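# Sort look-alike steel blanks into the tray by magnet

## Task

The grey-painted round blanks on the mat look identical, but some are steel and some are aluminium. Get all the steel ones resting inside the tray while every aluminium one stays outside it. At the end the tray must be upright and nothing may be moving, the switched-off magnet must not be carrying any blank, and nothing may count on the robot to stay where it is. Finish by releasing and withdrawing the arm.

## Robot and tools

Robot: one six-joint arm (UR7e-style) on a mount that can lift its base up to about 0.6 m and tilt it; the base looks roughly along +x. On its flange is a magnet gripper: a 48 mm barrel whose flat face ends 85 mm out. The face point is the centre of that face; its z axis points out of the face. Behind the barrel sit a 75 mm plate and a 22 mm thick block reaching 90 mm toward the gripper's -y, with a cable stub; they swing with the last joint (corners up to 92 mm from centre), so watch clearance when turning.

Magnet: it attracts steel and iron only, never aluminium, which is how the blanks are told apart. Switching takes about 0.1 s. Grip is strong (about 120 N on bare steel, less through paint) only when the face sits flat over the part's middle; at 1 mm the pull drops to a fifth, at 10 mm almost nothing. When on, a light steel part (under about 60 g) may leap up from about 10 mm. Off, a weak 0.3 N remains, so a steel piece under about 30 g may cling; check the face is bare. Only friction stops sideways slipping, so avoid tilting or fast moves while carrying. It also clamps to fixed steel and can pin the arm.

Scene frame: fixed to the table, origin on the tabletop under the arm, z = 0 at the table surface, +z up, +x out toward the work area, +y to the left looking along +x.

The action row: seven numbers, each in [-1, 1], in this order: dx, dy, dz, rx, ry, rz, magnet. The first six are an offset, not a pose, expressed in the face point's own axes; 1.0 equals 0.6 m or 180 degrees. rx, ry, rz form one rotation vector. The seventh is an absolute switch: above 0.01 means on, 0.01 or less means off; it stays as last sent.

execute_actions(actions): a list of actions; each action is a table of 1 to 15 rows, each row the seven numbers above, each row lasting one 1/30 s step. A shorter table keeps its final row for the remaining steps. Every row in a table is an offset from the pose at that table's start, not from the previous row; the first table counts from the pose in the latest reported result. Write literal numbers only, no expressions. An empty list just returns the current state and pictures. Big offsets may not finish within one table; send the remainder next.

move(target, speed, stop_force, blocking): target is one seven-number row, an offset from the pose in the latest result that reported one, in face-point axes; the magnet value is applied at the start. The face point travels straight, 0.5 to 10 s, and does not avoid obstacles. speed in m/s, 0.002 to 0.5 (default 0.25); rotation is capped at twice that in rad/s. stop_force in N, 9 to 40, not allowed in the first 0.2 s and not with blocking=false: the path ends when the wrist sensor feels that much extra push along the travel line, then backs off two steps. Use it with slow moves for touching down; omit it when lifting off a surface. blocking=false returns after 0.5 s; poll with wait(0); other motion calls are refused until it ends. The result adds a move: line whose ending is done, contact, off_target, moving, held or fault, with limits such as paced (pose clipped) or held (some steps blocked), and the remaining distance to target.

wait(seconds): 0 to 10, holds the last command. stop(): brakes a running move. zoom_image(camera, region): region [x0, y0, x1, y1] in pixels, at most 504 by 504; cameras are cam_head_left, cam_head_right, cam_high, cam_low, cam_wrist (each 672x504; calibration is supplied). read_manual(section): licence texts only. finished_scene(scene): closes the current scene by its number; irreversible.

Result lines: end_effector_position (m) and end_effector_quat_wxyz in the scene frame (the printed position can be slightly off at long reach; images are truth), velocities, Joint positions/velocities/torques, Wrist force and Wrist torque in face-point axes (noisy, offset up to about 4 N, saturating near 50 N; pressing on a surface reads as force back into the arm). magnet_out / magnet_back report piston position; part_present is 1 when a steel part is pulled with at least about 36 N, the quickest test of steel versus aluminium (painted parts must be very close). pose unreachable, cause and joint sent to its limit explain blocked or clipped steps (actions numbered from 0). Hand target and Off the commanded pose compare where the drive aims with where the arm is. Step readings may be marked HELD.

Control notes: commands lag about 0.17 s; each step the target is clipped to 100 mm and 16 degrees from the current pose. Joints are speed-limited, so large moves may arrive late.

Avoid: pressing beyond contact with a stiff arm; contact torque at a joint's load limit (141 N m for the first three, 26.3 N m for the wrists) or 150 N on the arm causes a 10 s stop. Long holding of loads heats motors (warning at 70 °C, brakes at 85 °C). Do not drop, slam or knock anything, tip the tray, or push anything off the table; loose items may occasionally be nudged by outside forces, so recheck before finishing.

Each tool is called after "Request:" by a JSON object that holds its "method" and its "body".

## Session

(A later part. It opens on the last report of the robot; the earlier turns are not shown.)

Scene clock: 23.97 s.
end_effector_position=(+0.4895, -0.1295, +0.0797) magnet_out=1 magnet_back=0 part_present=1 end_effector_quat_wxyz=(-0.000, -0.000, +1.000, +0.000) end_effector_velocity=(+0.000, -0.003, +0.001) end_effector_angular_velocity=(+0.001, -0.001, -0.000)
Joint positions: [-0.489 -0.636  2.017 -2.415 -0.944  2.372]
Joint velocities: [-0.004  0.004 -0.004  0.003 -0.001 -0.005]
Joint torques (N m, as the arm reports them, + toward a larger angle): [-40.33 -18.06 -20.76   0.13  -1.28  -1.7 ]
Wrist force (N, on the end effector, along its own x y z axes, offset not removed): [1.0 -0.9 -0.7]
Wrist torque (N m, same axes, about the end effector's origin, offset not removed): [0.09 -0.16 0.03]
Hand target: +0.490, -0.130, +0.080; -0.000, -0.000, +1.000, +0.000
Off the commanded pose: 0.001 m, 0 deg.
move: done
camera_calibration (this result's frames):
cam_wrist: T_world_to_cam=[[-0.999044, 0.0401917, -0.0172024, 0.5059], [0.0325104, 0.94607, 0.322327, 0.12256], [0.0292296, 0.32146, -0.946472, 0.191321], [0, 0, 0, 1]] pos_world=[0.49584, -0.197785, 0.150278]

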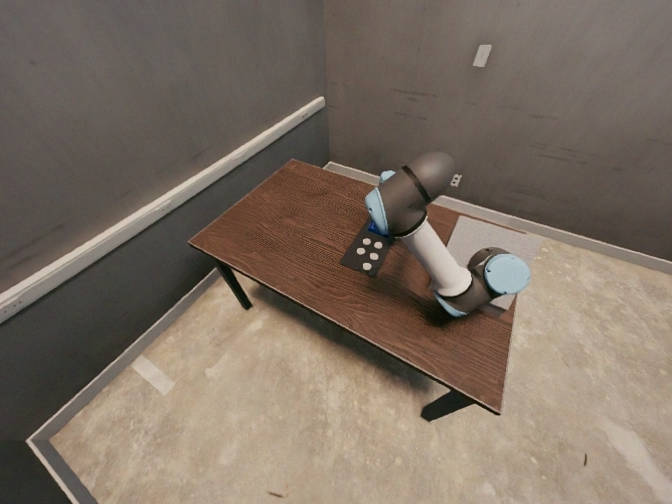

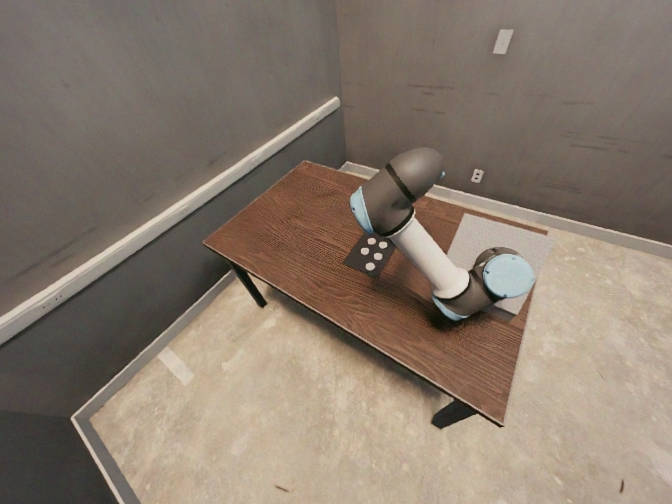

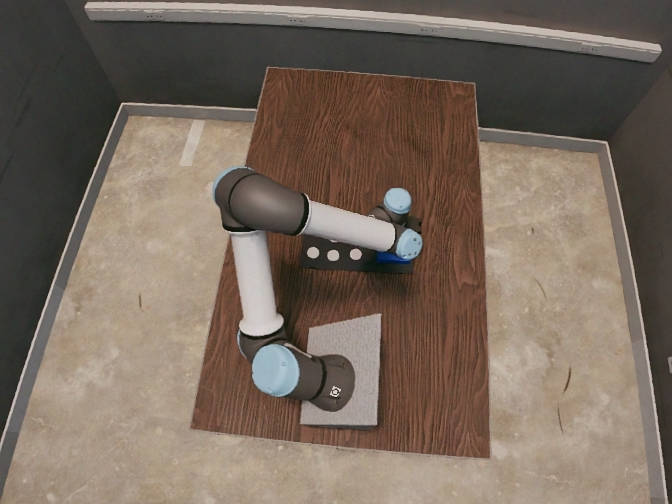

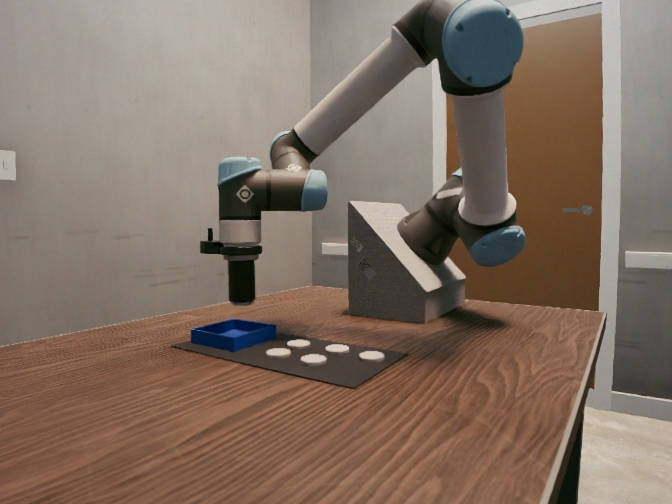

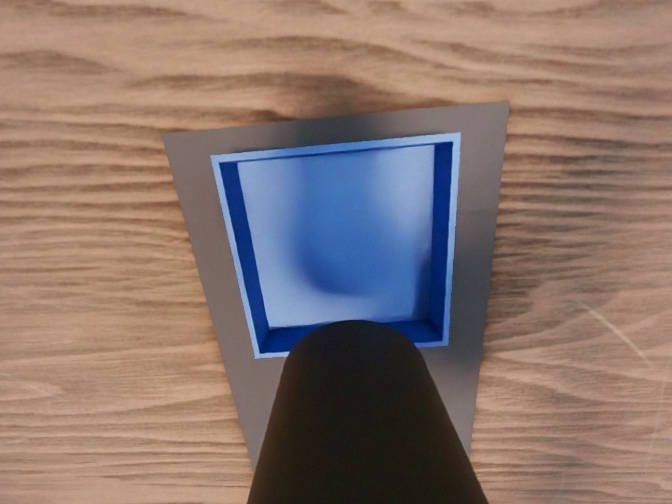

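Request:
{"method": "move", "body": {"target": [-0.0435,-0.074,0.1118,0,0,0,1], "speed": 0.1}}

Scene clock: 31.90 s.
end_effector_position=(+0.5154, -0.1737, +0.0129) magnet_out=1 magnet_back=0 part_present=1 end_effector_quat_wxyz=(-0.000, -0.000, +1.000, +0.000) end_effector_velocity=(+0.001, -0.001, -0.002) end_effector_angular_velocity=(-0.000, +0.000, -0.000)
Joint positions: [-0.435 -0.425  1.88  -2.524 -0.918  2.431]
Joint velocities: [ 0.002  0.007 -0.005 -0.003  0.     0.002]
Joint torques (N m, as the arm reports them, + toward a larger angle): [-30.98 -22.99 -21.54  -5.03   1.57   1.98]
Wrist force (N, on the end effector, along its own x y z axes, offset not removed): [-0.3 1.0 -1.2]
Wrist torque (N m, same axes, about the end effector's origin, offset not removed): [0.09 -0.01 0.24]
Hand target: +0.516, -0.174, +0.013; -0.000, -0.000, +1.000, +0.000
Off the commanded pose: 0.000 m, 0 deg.
move: done
camera_calibration (this result's frames):
cam_wrist: T_world_to_cam=[[-0.999043, 0.0402011, -0.0172241, 0.532428], [0.0325148, 0.946097, 0.322248, 0.185106], [0.0292504, 0.32138, -0.946499, 0.141501], [0, 0, 0, 1]] pos_world=[0.521761, -0.242008, 0.0834508]

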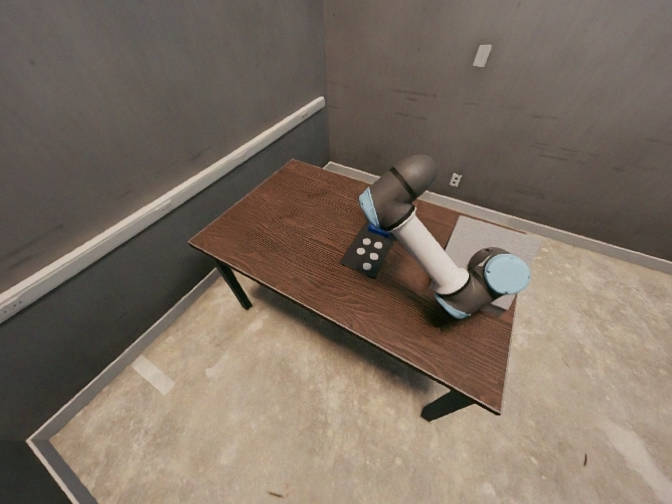

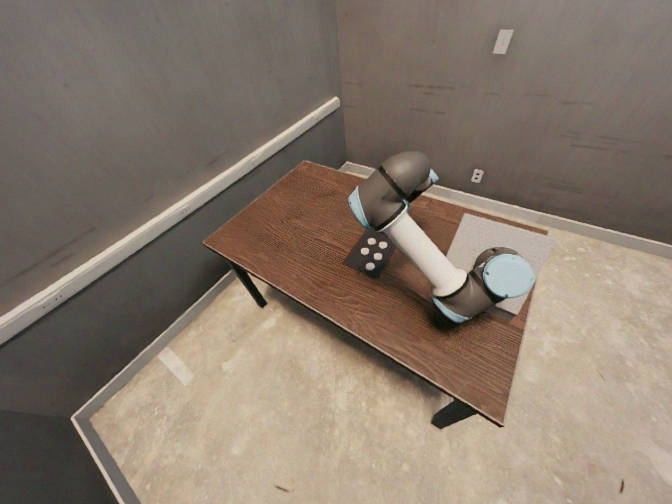

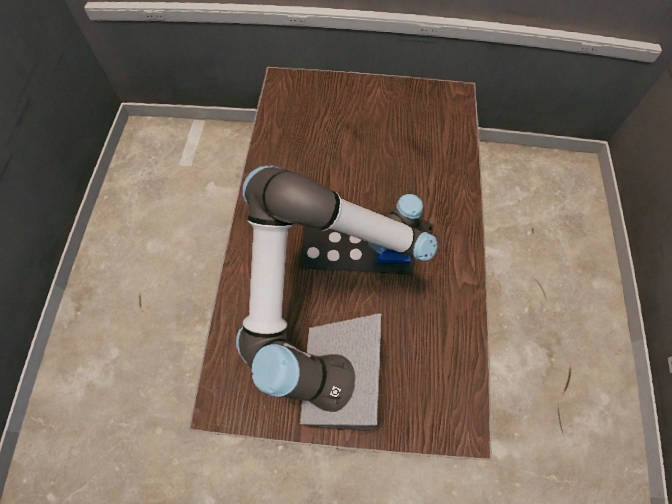

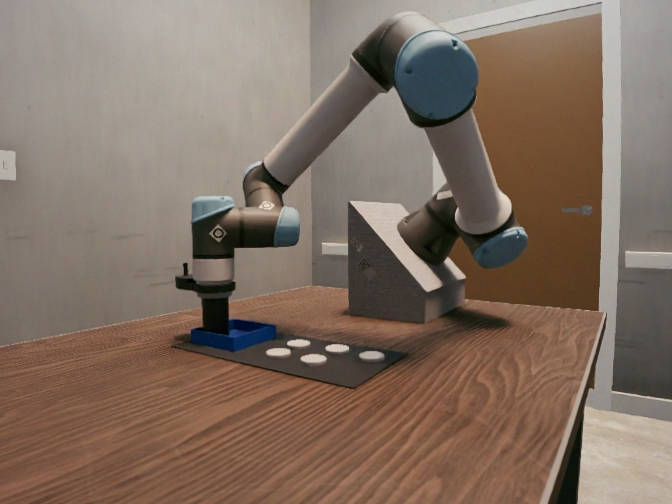

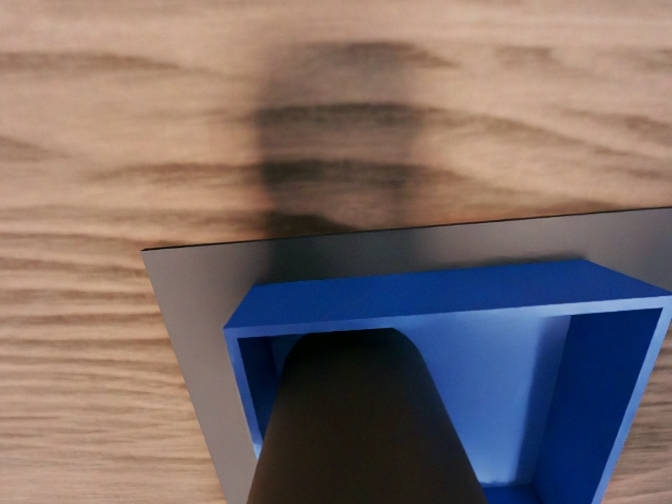

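Release at slot S1 and lift diagonally (slots left: S2(0.4706,-0.1761), S3(0.5134,-0.1289), S4(0.4684,-0.1311); place z 0.0125).

Request:
{"method": "move", "body": {"target": [0.005,0.09,-0.07,0,0,0,0], "speed": 0.15}}

Scene clock: 34.50 s.
end_effector_position=(+0.5125, -0.1200, +0.0547) magnet_out=0 magnet_back=1 part_present=0 end_effector_quat_wxyz=(-0.000, -0.000, +1.000, +0.000) end_effector_velocity=(-0.000, +0.001, +0.002) end_effector_angular_velocity=(-0.001, +0.001, +0.000)
Joint positions: [-0.424 -0.593  1.969 -2.452 -0.913  2.442]
Joint velocities: [ 0.    -0.006  0.003  0.003 -0.002 -0.   ]
Joint torques (N m, as the arm reports them, + toward a larger angle): [-27.65 -45.25  -4.88   0.43   1.7    2.01]
Wrist force (N, on the end effector, along its own x y z axes, offset not removed): [2.6 -1.2 -0.1]
Wrist torque (N m, same axes, about the end effector's origin, offset not removed): [-0.07 -0.33 0.15]
Hand target: +0.512, -0.120, +0.055; -0.000, -0.000, +1.000, +0.000
Off the commanded pose: 0.000 m, 0 deg.
move: done
camera_calibration (this result's frames):
cam_wrist: T_world_to_cam=[[-0.999042, 0.040216, -0.0172388, 0.528077], [0.0325246, 0.946101, 0.322235, 0.120861], [0.0292686, 0.321365, -0.946503, 0.163922], [0, 0, 0, 1]] pos_world=[0.518842, -0.188262, 0.125311]

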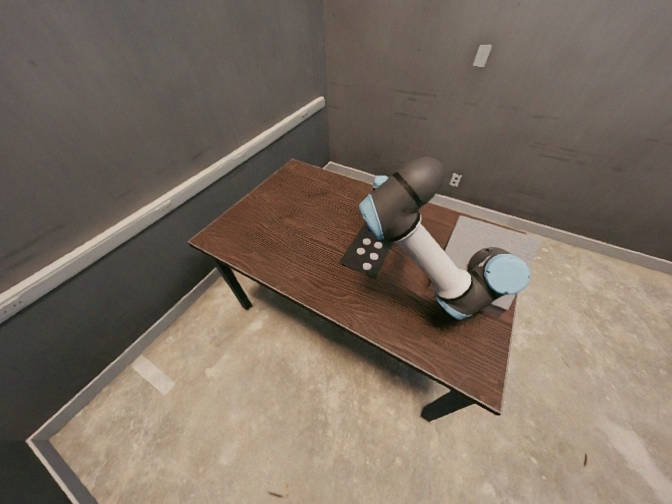

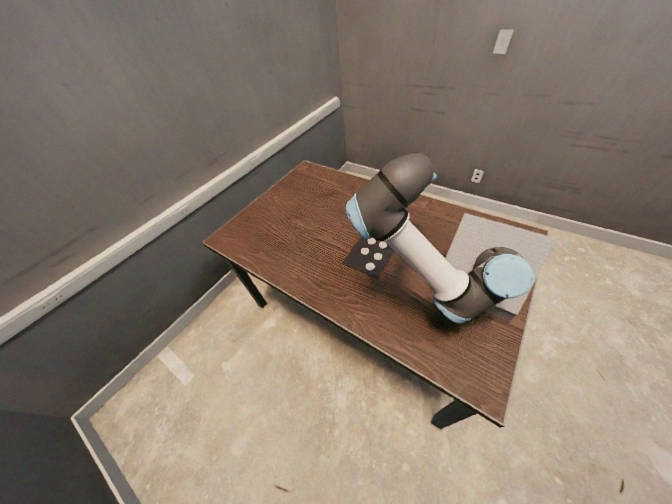

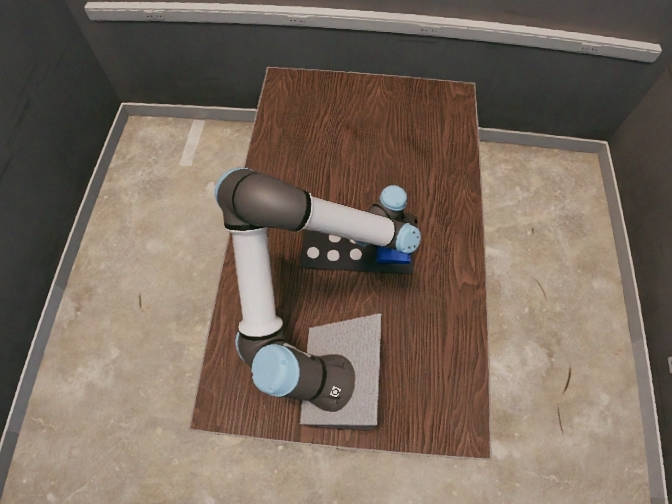

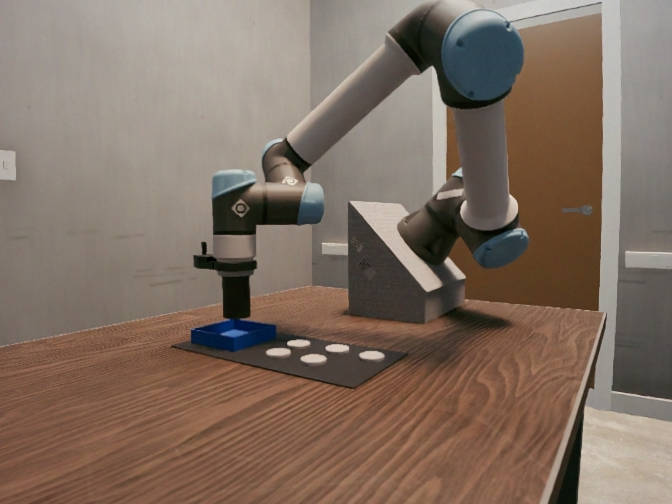

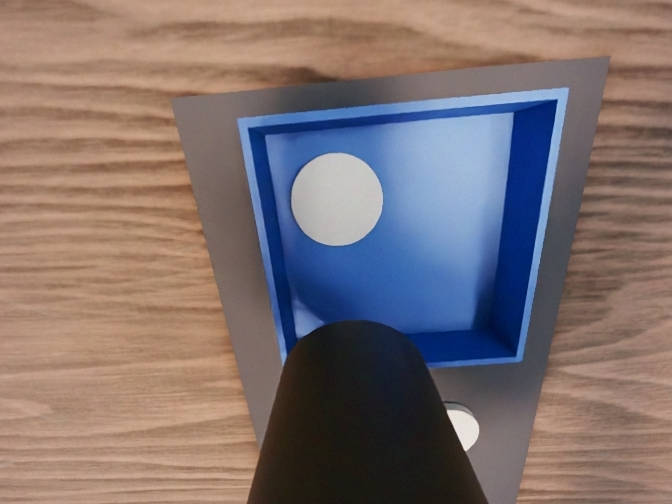

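Now P3 (0.513,0.047).

Request:
{"method": "move", "body": {"target": [-0.001,0.2783,0.0737,0,0,0,0], "speed": 0.25}}

Request:
{"method": "execute_actions", "body": {"actions": [[[0,0,0,0,0,0,1],[0,0,0,0,0,0,1],[0,0,0,0,0,0,1],[0,0,0,0,0,0,1],[0,0,0,0,0,0,1],[0,0,-0.002,0,0,0,1],[0,0,-0.004,0,0,0,1],[0,0,-0.008,0,0,0,1],[0,0,-0.012,0,0,0,1],[0,0,-0.016,0,0,0,1]]]}}

Scene clock: 38.63 s.
end_effector_position=(+0.5134, +0.0466, +0.0108) magnet_out=0 magnet_back=1 part_present=0 end_effector_quat_wxyz=(-0.000, -0.000, +1.000, -0.000) end_effector_velocity=(+0.001, +0.002, -0.000) end_effector_angular_velocity=(-0.001, -0.002, -0.000)
Joint positions: [-0.153 -0.786  2.097 -2.606 -0.81   2.774]
Joint velocities: [ 0.004 -0.002  0.    -0.005  0.001  0.008]
Joint torques (N m, as the arm reports them, + toward a larger angle): [-25.1  -38.26  -3.78  -4.54   1.86   2.34]
Wrist force (N, on the end effector, along its own x y z axes, offset not removed): [-0.9 1.7 -1.2]
Wrist torque (N m, same axes, about the end effector's origin, offset not removed): [0.19 0.15 0.06]
Hand target: +0.513, +0.047, +0.011; +0.000, +0.000, +1.000, -0.000
Off the commanded pose: 0.001 m, 0 deg.
move: done
camera_calibration (this result's frames):
cam_wrist: T_world_to_cam=[[-0.999041, 0.0402051, -0.0173481, 0.521492], [0.0324877, 0.946196, 0.32196, -0.0225356], [0.0293591, 0.321087, -0.946594, 0.0687153], [0, 0, 0, 1]] pos_world=[0.519706, -0.0217071, 0.081348]

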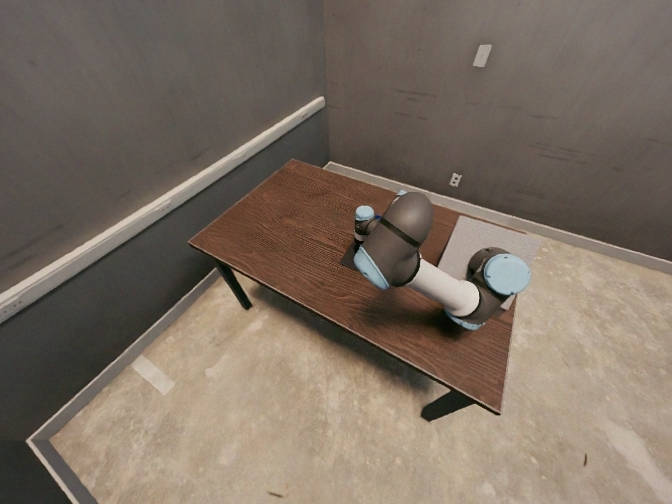

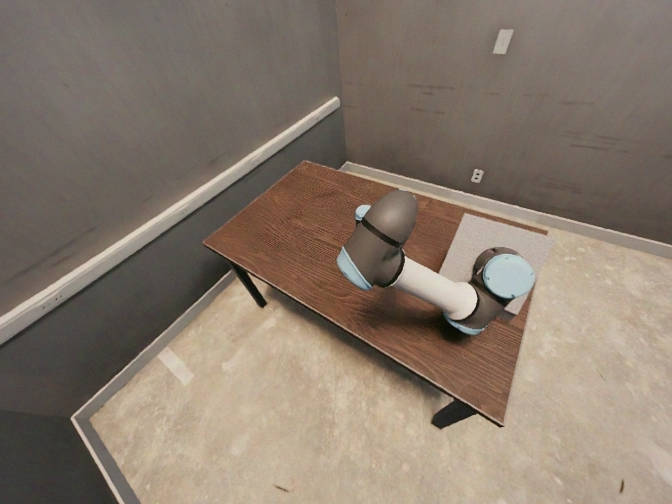

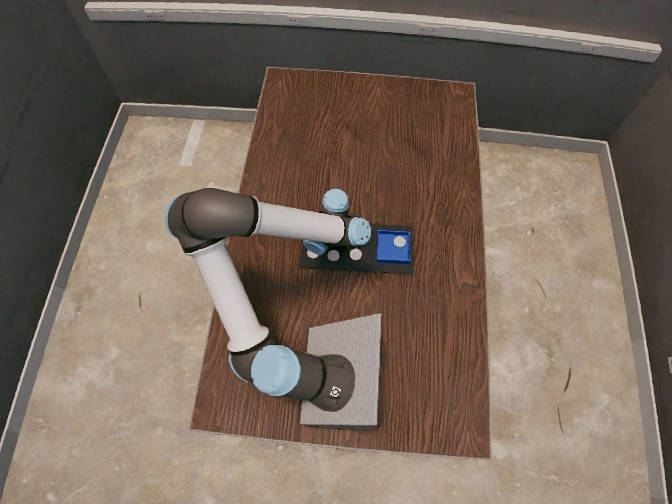

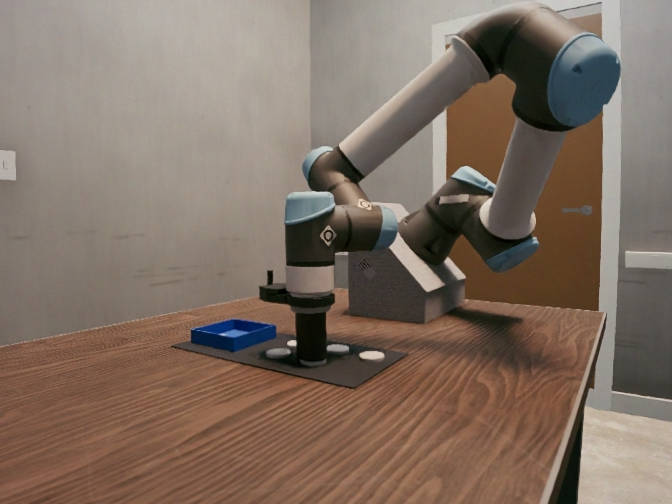

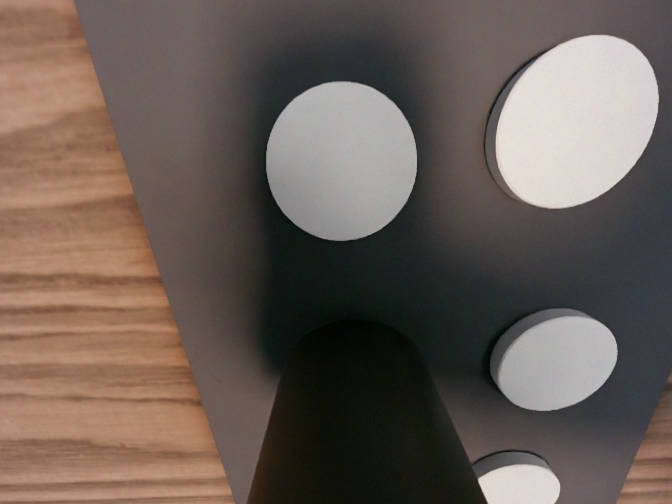

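Scene clock: 39.13 s.
end_effector_position=(+0.5134, +0.0466, +0.0183) magnet_out=1 magnet_back=0 part_present=1 end_effector_quat_wxyz=(+0.000, -0.000, +1.000, -0.000) end_effector_velocity=(-0.000, -0.000, +0.018) end_effector_angular_velocity=(-0.001, +0.001, -0.001)
Joint positions: [-0.163 -0.801  2.1   -2.583 -0.812  2.761]
Joint velocities: [-0.025 -0.037  0.005  0.055 -0.008 -0.032]
Joint torques (N m, as the arm reports them, + toward a larger angle): [-40.37 -39.43  -3.39   0.46  -1.61  -1.99]
Wrist force (N, on the end effector, along its own x y z axes, offset not removed): [1.7 -0.6 -1.6]
Wrist torque (N m, same axes, about the end effector's origin, offset not removed): [0.08 -0.39 0.10]
Hand target: +0.513, +0.047, +0.020; +0.000, -0.000, +1.000, -0.000
Off the commanded pose: 0.002 m, 0 deg.
Step readings (end_effector_position):
0: (+0.5134, +0.0466, +0.0108)
1: (+0.5134, +0.0466, +0.0107)
2: (+0.5134, +0.0467, +0.0107)
4: (+0.5134, +0.0467, +0.0107)
8: (+0.5134, +0.0467, +0.0112)
15: end_effector_position above
camera_calibration (this result's frames):
cam_wrist: T_world_to_cam=[[-0.999037, 0.040209, -0.0175831, 0.52165], [0.0324161, 0.946201, 0.321951, -0.0249364], [0.0295824, 0.321071, -0.946593, 0.075716], [0, 0, 0, 1]] pos_world=[0.519716, -0.0216903, 0.0888727]

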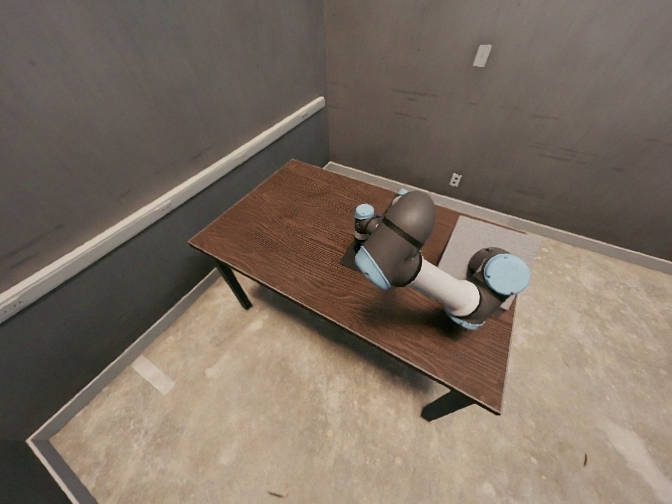

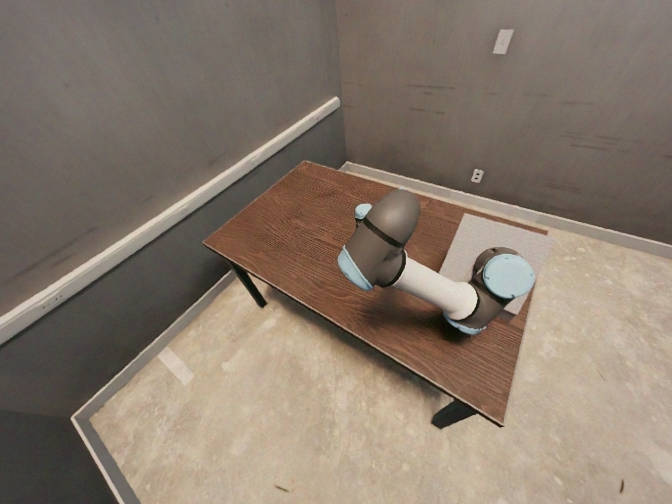

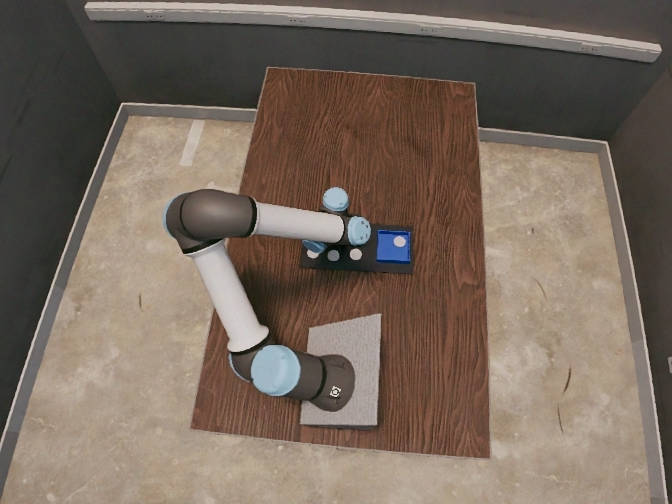

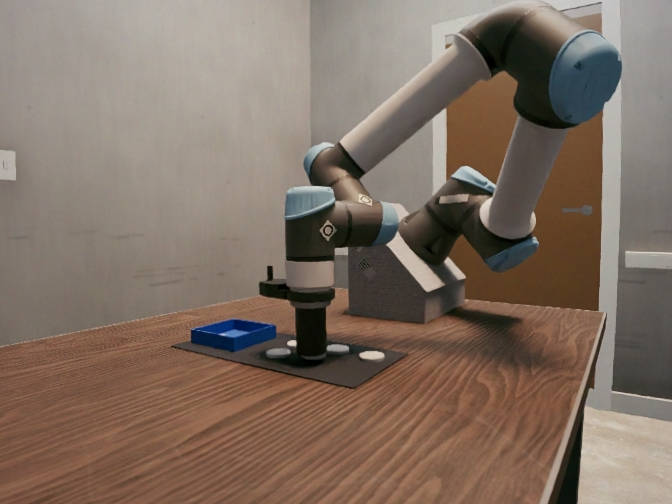

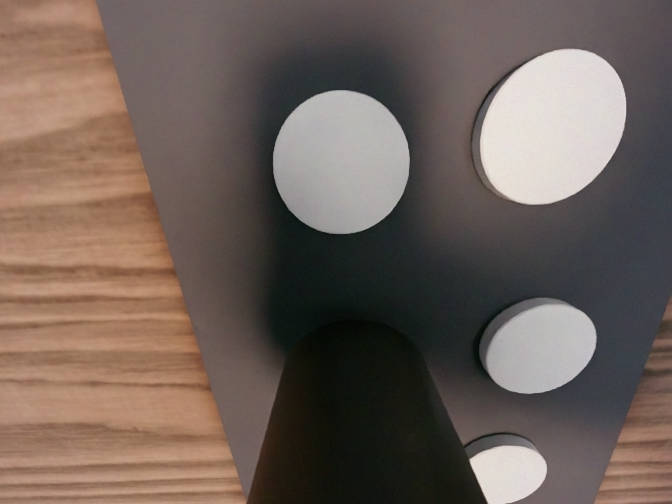

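Request:
{"method": "execute_actions", "body": {"actions": []}}

Scene clock: 43.87 s.
end_effector_position=(+0.5134, +0.0466, +0.0203) magnet_out=1 magnet_back=0 part_present=1 end_effector_quat_wxyz=(+0.000, -0.000, +1.000, -0.000) end_effector_velocity=(+0.000, +0.000, -0.000) end_effector_angular_velocity=(+0.000, +0.001, +0.000)
Joint positions: [-0.166 -0.806  2.1   -2.576 -0.813  2.757]
Joint velocities: [ 0.001  0.    -0.001  0.001  0.     0.   ]
Joint torques (N m, as the arm reports them, + toward a larger angle): [-38.44 -40.12  -3.69   0.45  -1.55  -1.9 ]
Wrist force (N, on the end effector, along its own x y z axes, offset not removed): [-4.5 2.2 -0.8]
Wrist torque (N m, same axes, about the end effector's origin, offset not removed): [0.32 0.44 0.02]
Hand target: +0.513, +0.047, +0.020; +0.000, -0.000, +1.000, -0.000
Off the commanded pose: 0.000 m, 0 deg.
camera_calibration (this result's frames):
cam_wrist: T_world_to_cam=[[-0.999039, 0.0402219, -0.0174172, 0.521654], [0.0324814, 0.946197, 0.321958, -0.0256111], [0.0294299, 0.321083, -0.946594, 0.0777386], [0, 0, 0, 1]] pos_world=[0.519697, -0.0217093, 0.0909184]

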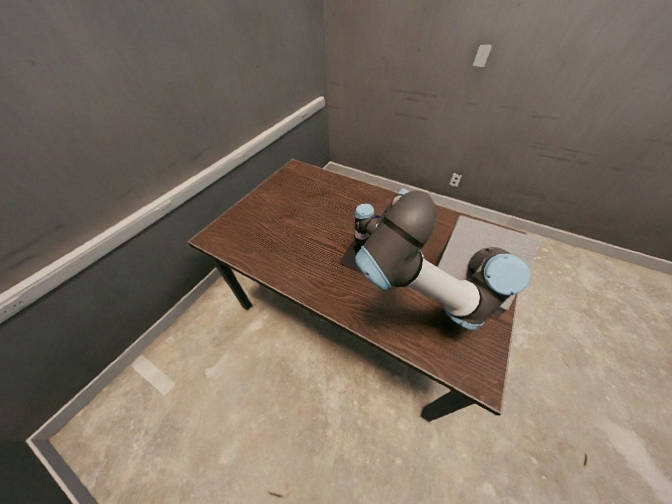

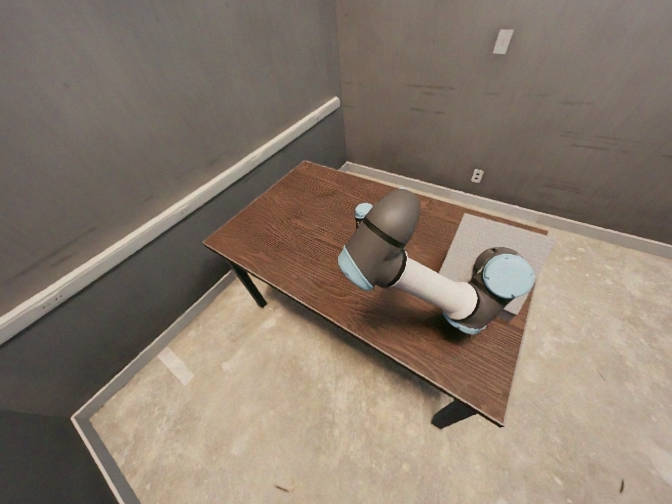

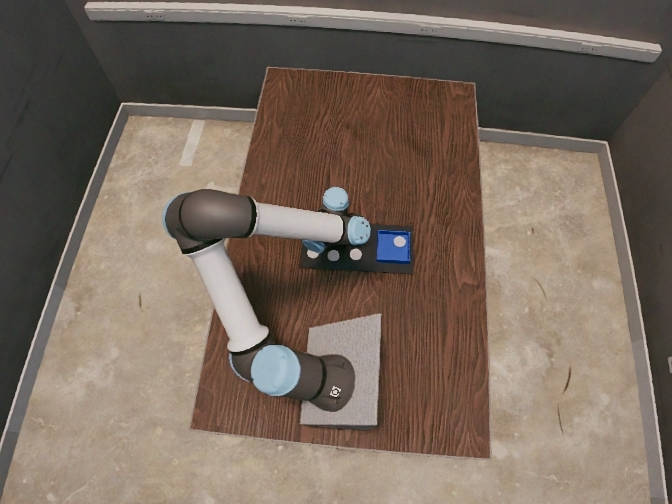

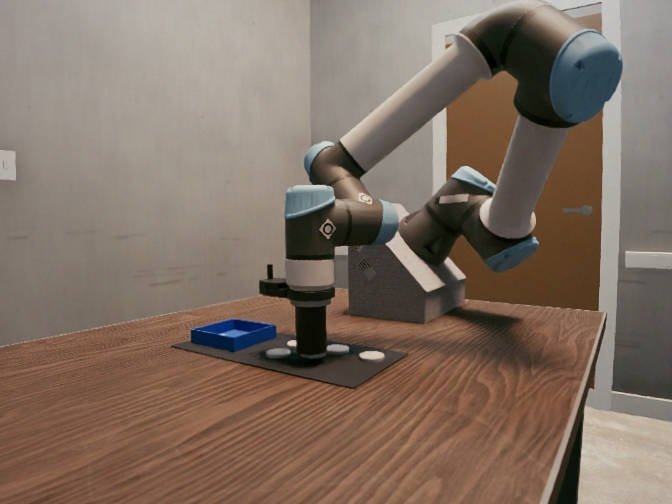

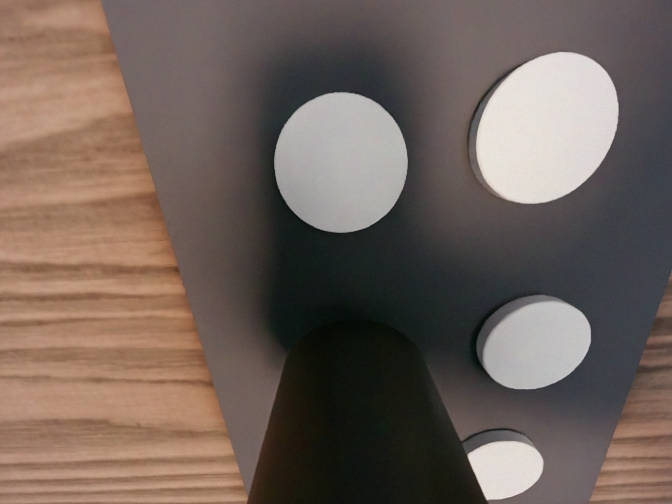

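Request:
{"method": "move", "body": {"target": [0.0713,-0.3712,-0.0745,0,0,0,1], "speed": 0.25}}

Request:
{"method": "zoom_image", "body": {"camera": "cam_high", "region": [280,180,460,300]}}

Scene clock: 47.83 s.
end_effector_position=(+0.4703, -0.1755, +0.0647) magnet_out=1 magnet_back=0 part_present=1 end_effector_quat_wxyz=(-0.000, -0.000, +1.000, +0.000) end_effector_velocity=(-0.000, -0.002, +0.000) end_effector_angular_velocity=(+0.003, -0.000, -0.000)
Joint positions: [-0.547 -0.536  2.003 -2.465 -0.975  2.311]
Joint velocities: [-0.004  0.004 -0.004  0.004 -0.    -0.005]
Joint torques (N m, as the arm reports them, + toward a larger angle): [-39.99 -17.32 -22.24   0.18  -1.2   -2.15]
Wrist force (N, on the end effector, along its own x y z axes, offset not removed): [-2.4 1.5 0.0]
Wrist torque (N m, same axes, about the end effector's origin, offset not removed): [0.17 0.05 0.08]
Hand target: +0.470, -0.176, +0.065; -0.000, -0.000, +1.000, +0.000
Off the commanded pose: 0.001 m, 0 deg.
move: done
camera_calibration (this result's frames):
cam_wrist: T_world_to_cam=[[-0.999047, 0.0401301, -0.0171903, 0.488258], [0.0324506, 0.946012, 0.322502, 0.171571], [0.0292043, 0.321637, -0.946413, 0.192503], [0, 0, 0, 1]] pos_world=[0.476603, -0.243818, 0.135248]

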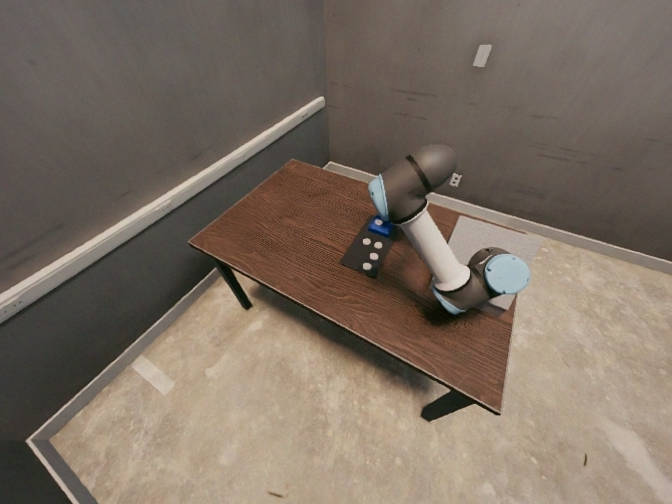

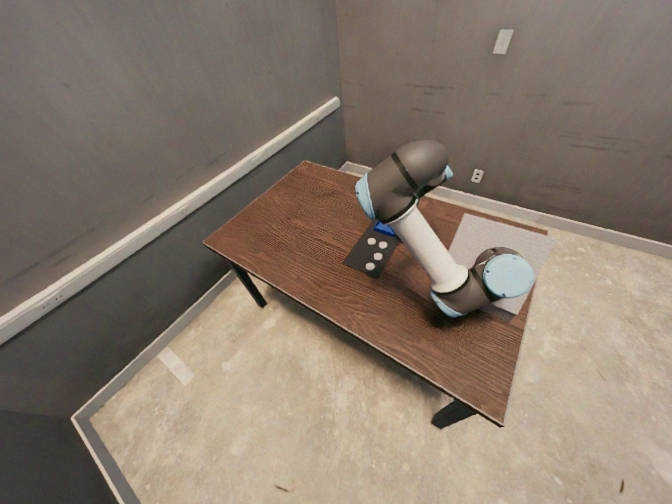

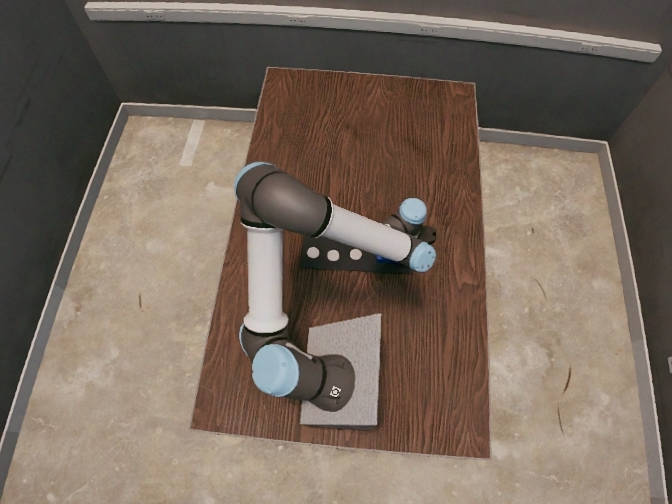

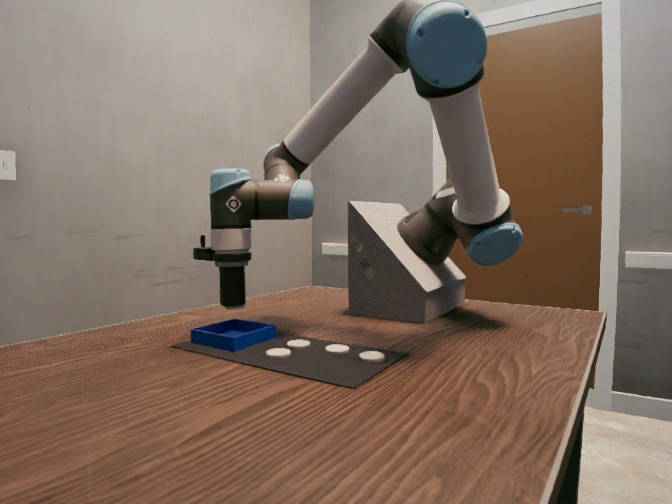

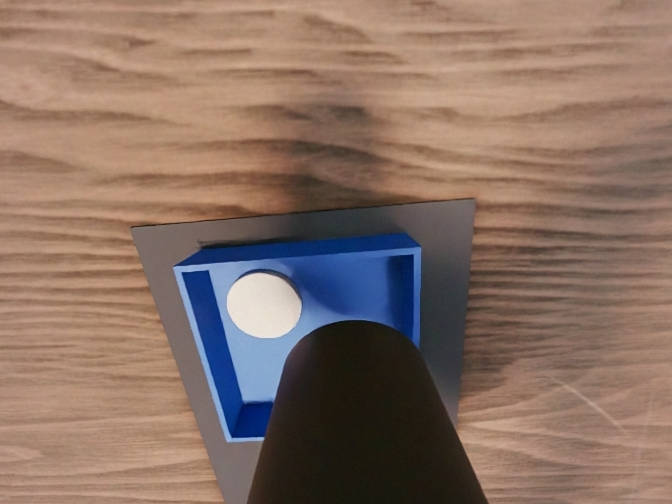

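Region (280, 180, 460, 300) of cam_high's 672x504 image, scaled by 2.800, with more detail than that image has.

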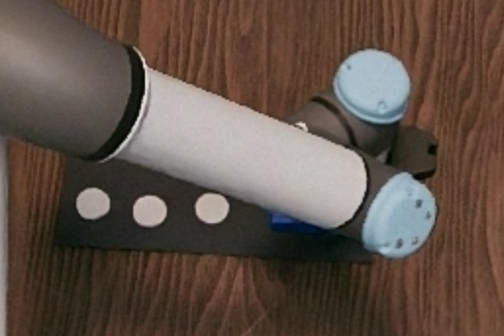

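Request:
{"method": "move", "body": {"target": [0.002,-0.001,0.087,0,0,0,1], "speed": 0.09}}

Scene clock: 53.47 s.
end_effector_position=(+0.4690, -0.1760, +0.0128) magnet_out=1 magnet_back=0 part_present=1 end_effector_quat_wxyz=(-0.000, -0.000, +1.000, +0.000) end_effector_velocity=(-0.000, +0.000, -0.002) end_effector_angular_velocity=(+0.001, -0.001, -0.000)
Joint positions: [-0.488 -0.437  1.997 -2.595 -0.944  2.373]
Joint velocities: [ 0.002  0.005 -0.    -0.007  0.002  0.003]
Joint torques (N m, as the arm reports them, + toward a larger angle): [-27.68 -18.63 -19.95  -5.34   1.63   1.97]
Wrist force (N, on the end effector, along its own x y z axes, offset not removed): [-0.7 -1.0 0.2]
Wrist torque (N m, same axes, about the end effector's origin, offset not removed): [-0.10 0.03 0.12]
Hand target: +0.469, -0.176, +0.013; -0.000, -0.000, +1.000, +0.000
Off the commanded pose: 0.000 m, 0 deg.
move: done
camera_calibration (this result's frames):
cam_wrist: T_world_to_cam=[[-0.999047, 0.04014, -0.0171603, 0.486179], [0.0324709, 0.946026, 0.32246, 0.188861], [0.0291776, 0.321596, -0.946427, 0.143601], [0, 0, 0, 1]] pos_world=[0.475394, -0.244364, 0.0833509]

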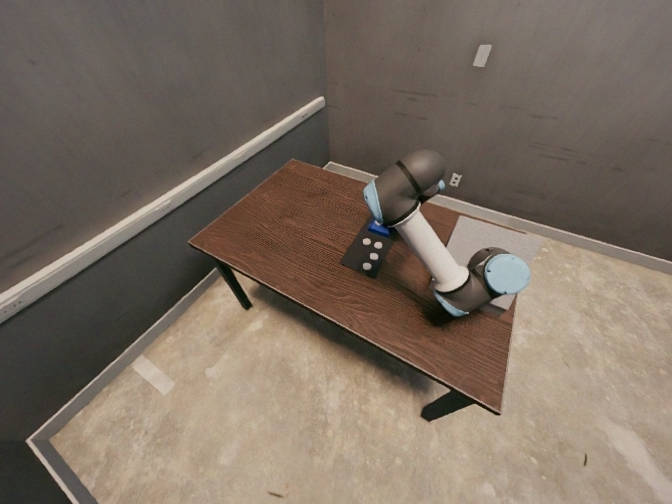

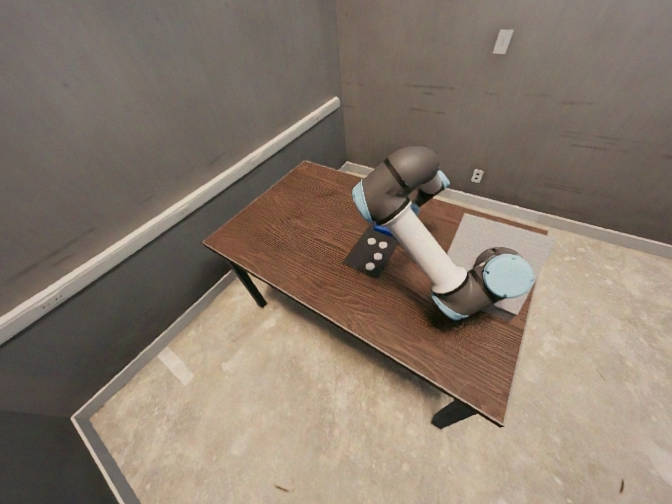

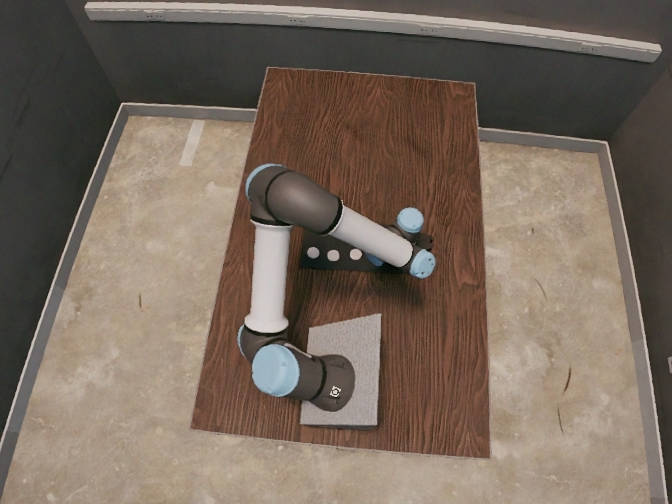

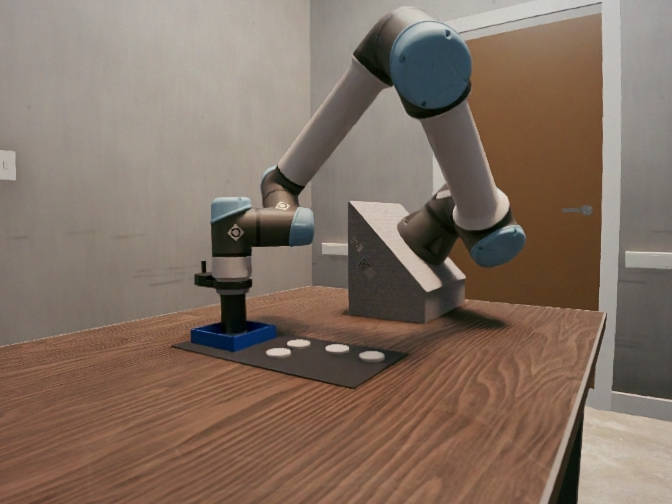

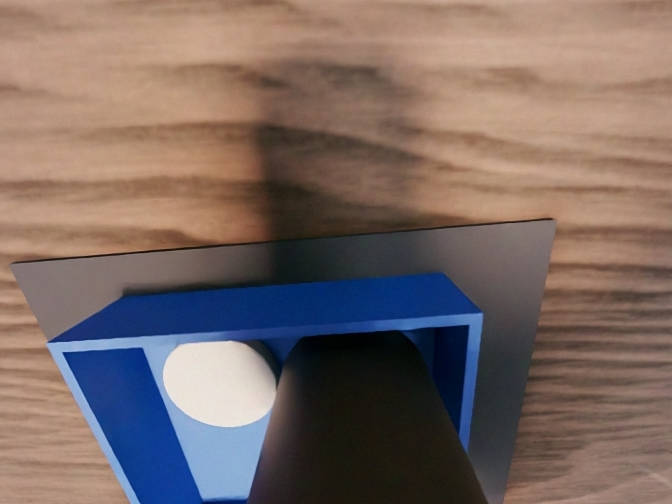

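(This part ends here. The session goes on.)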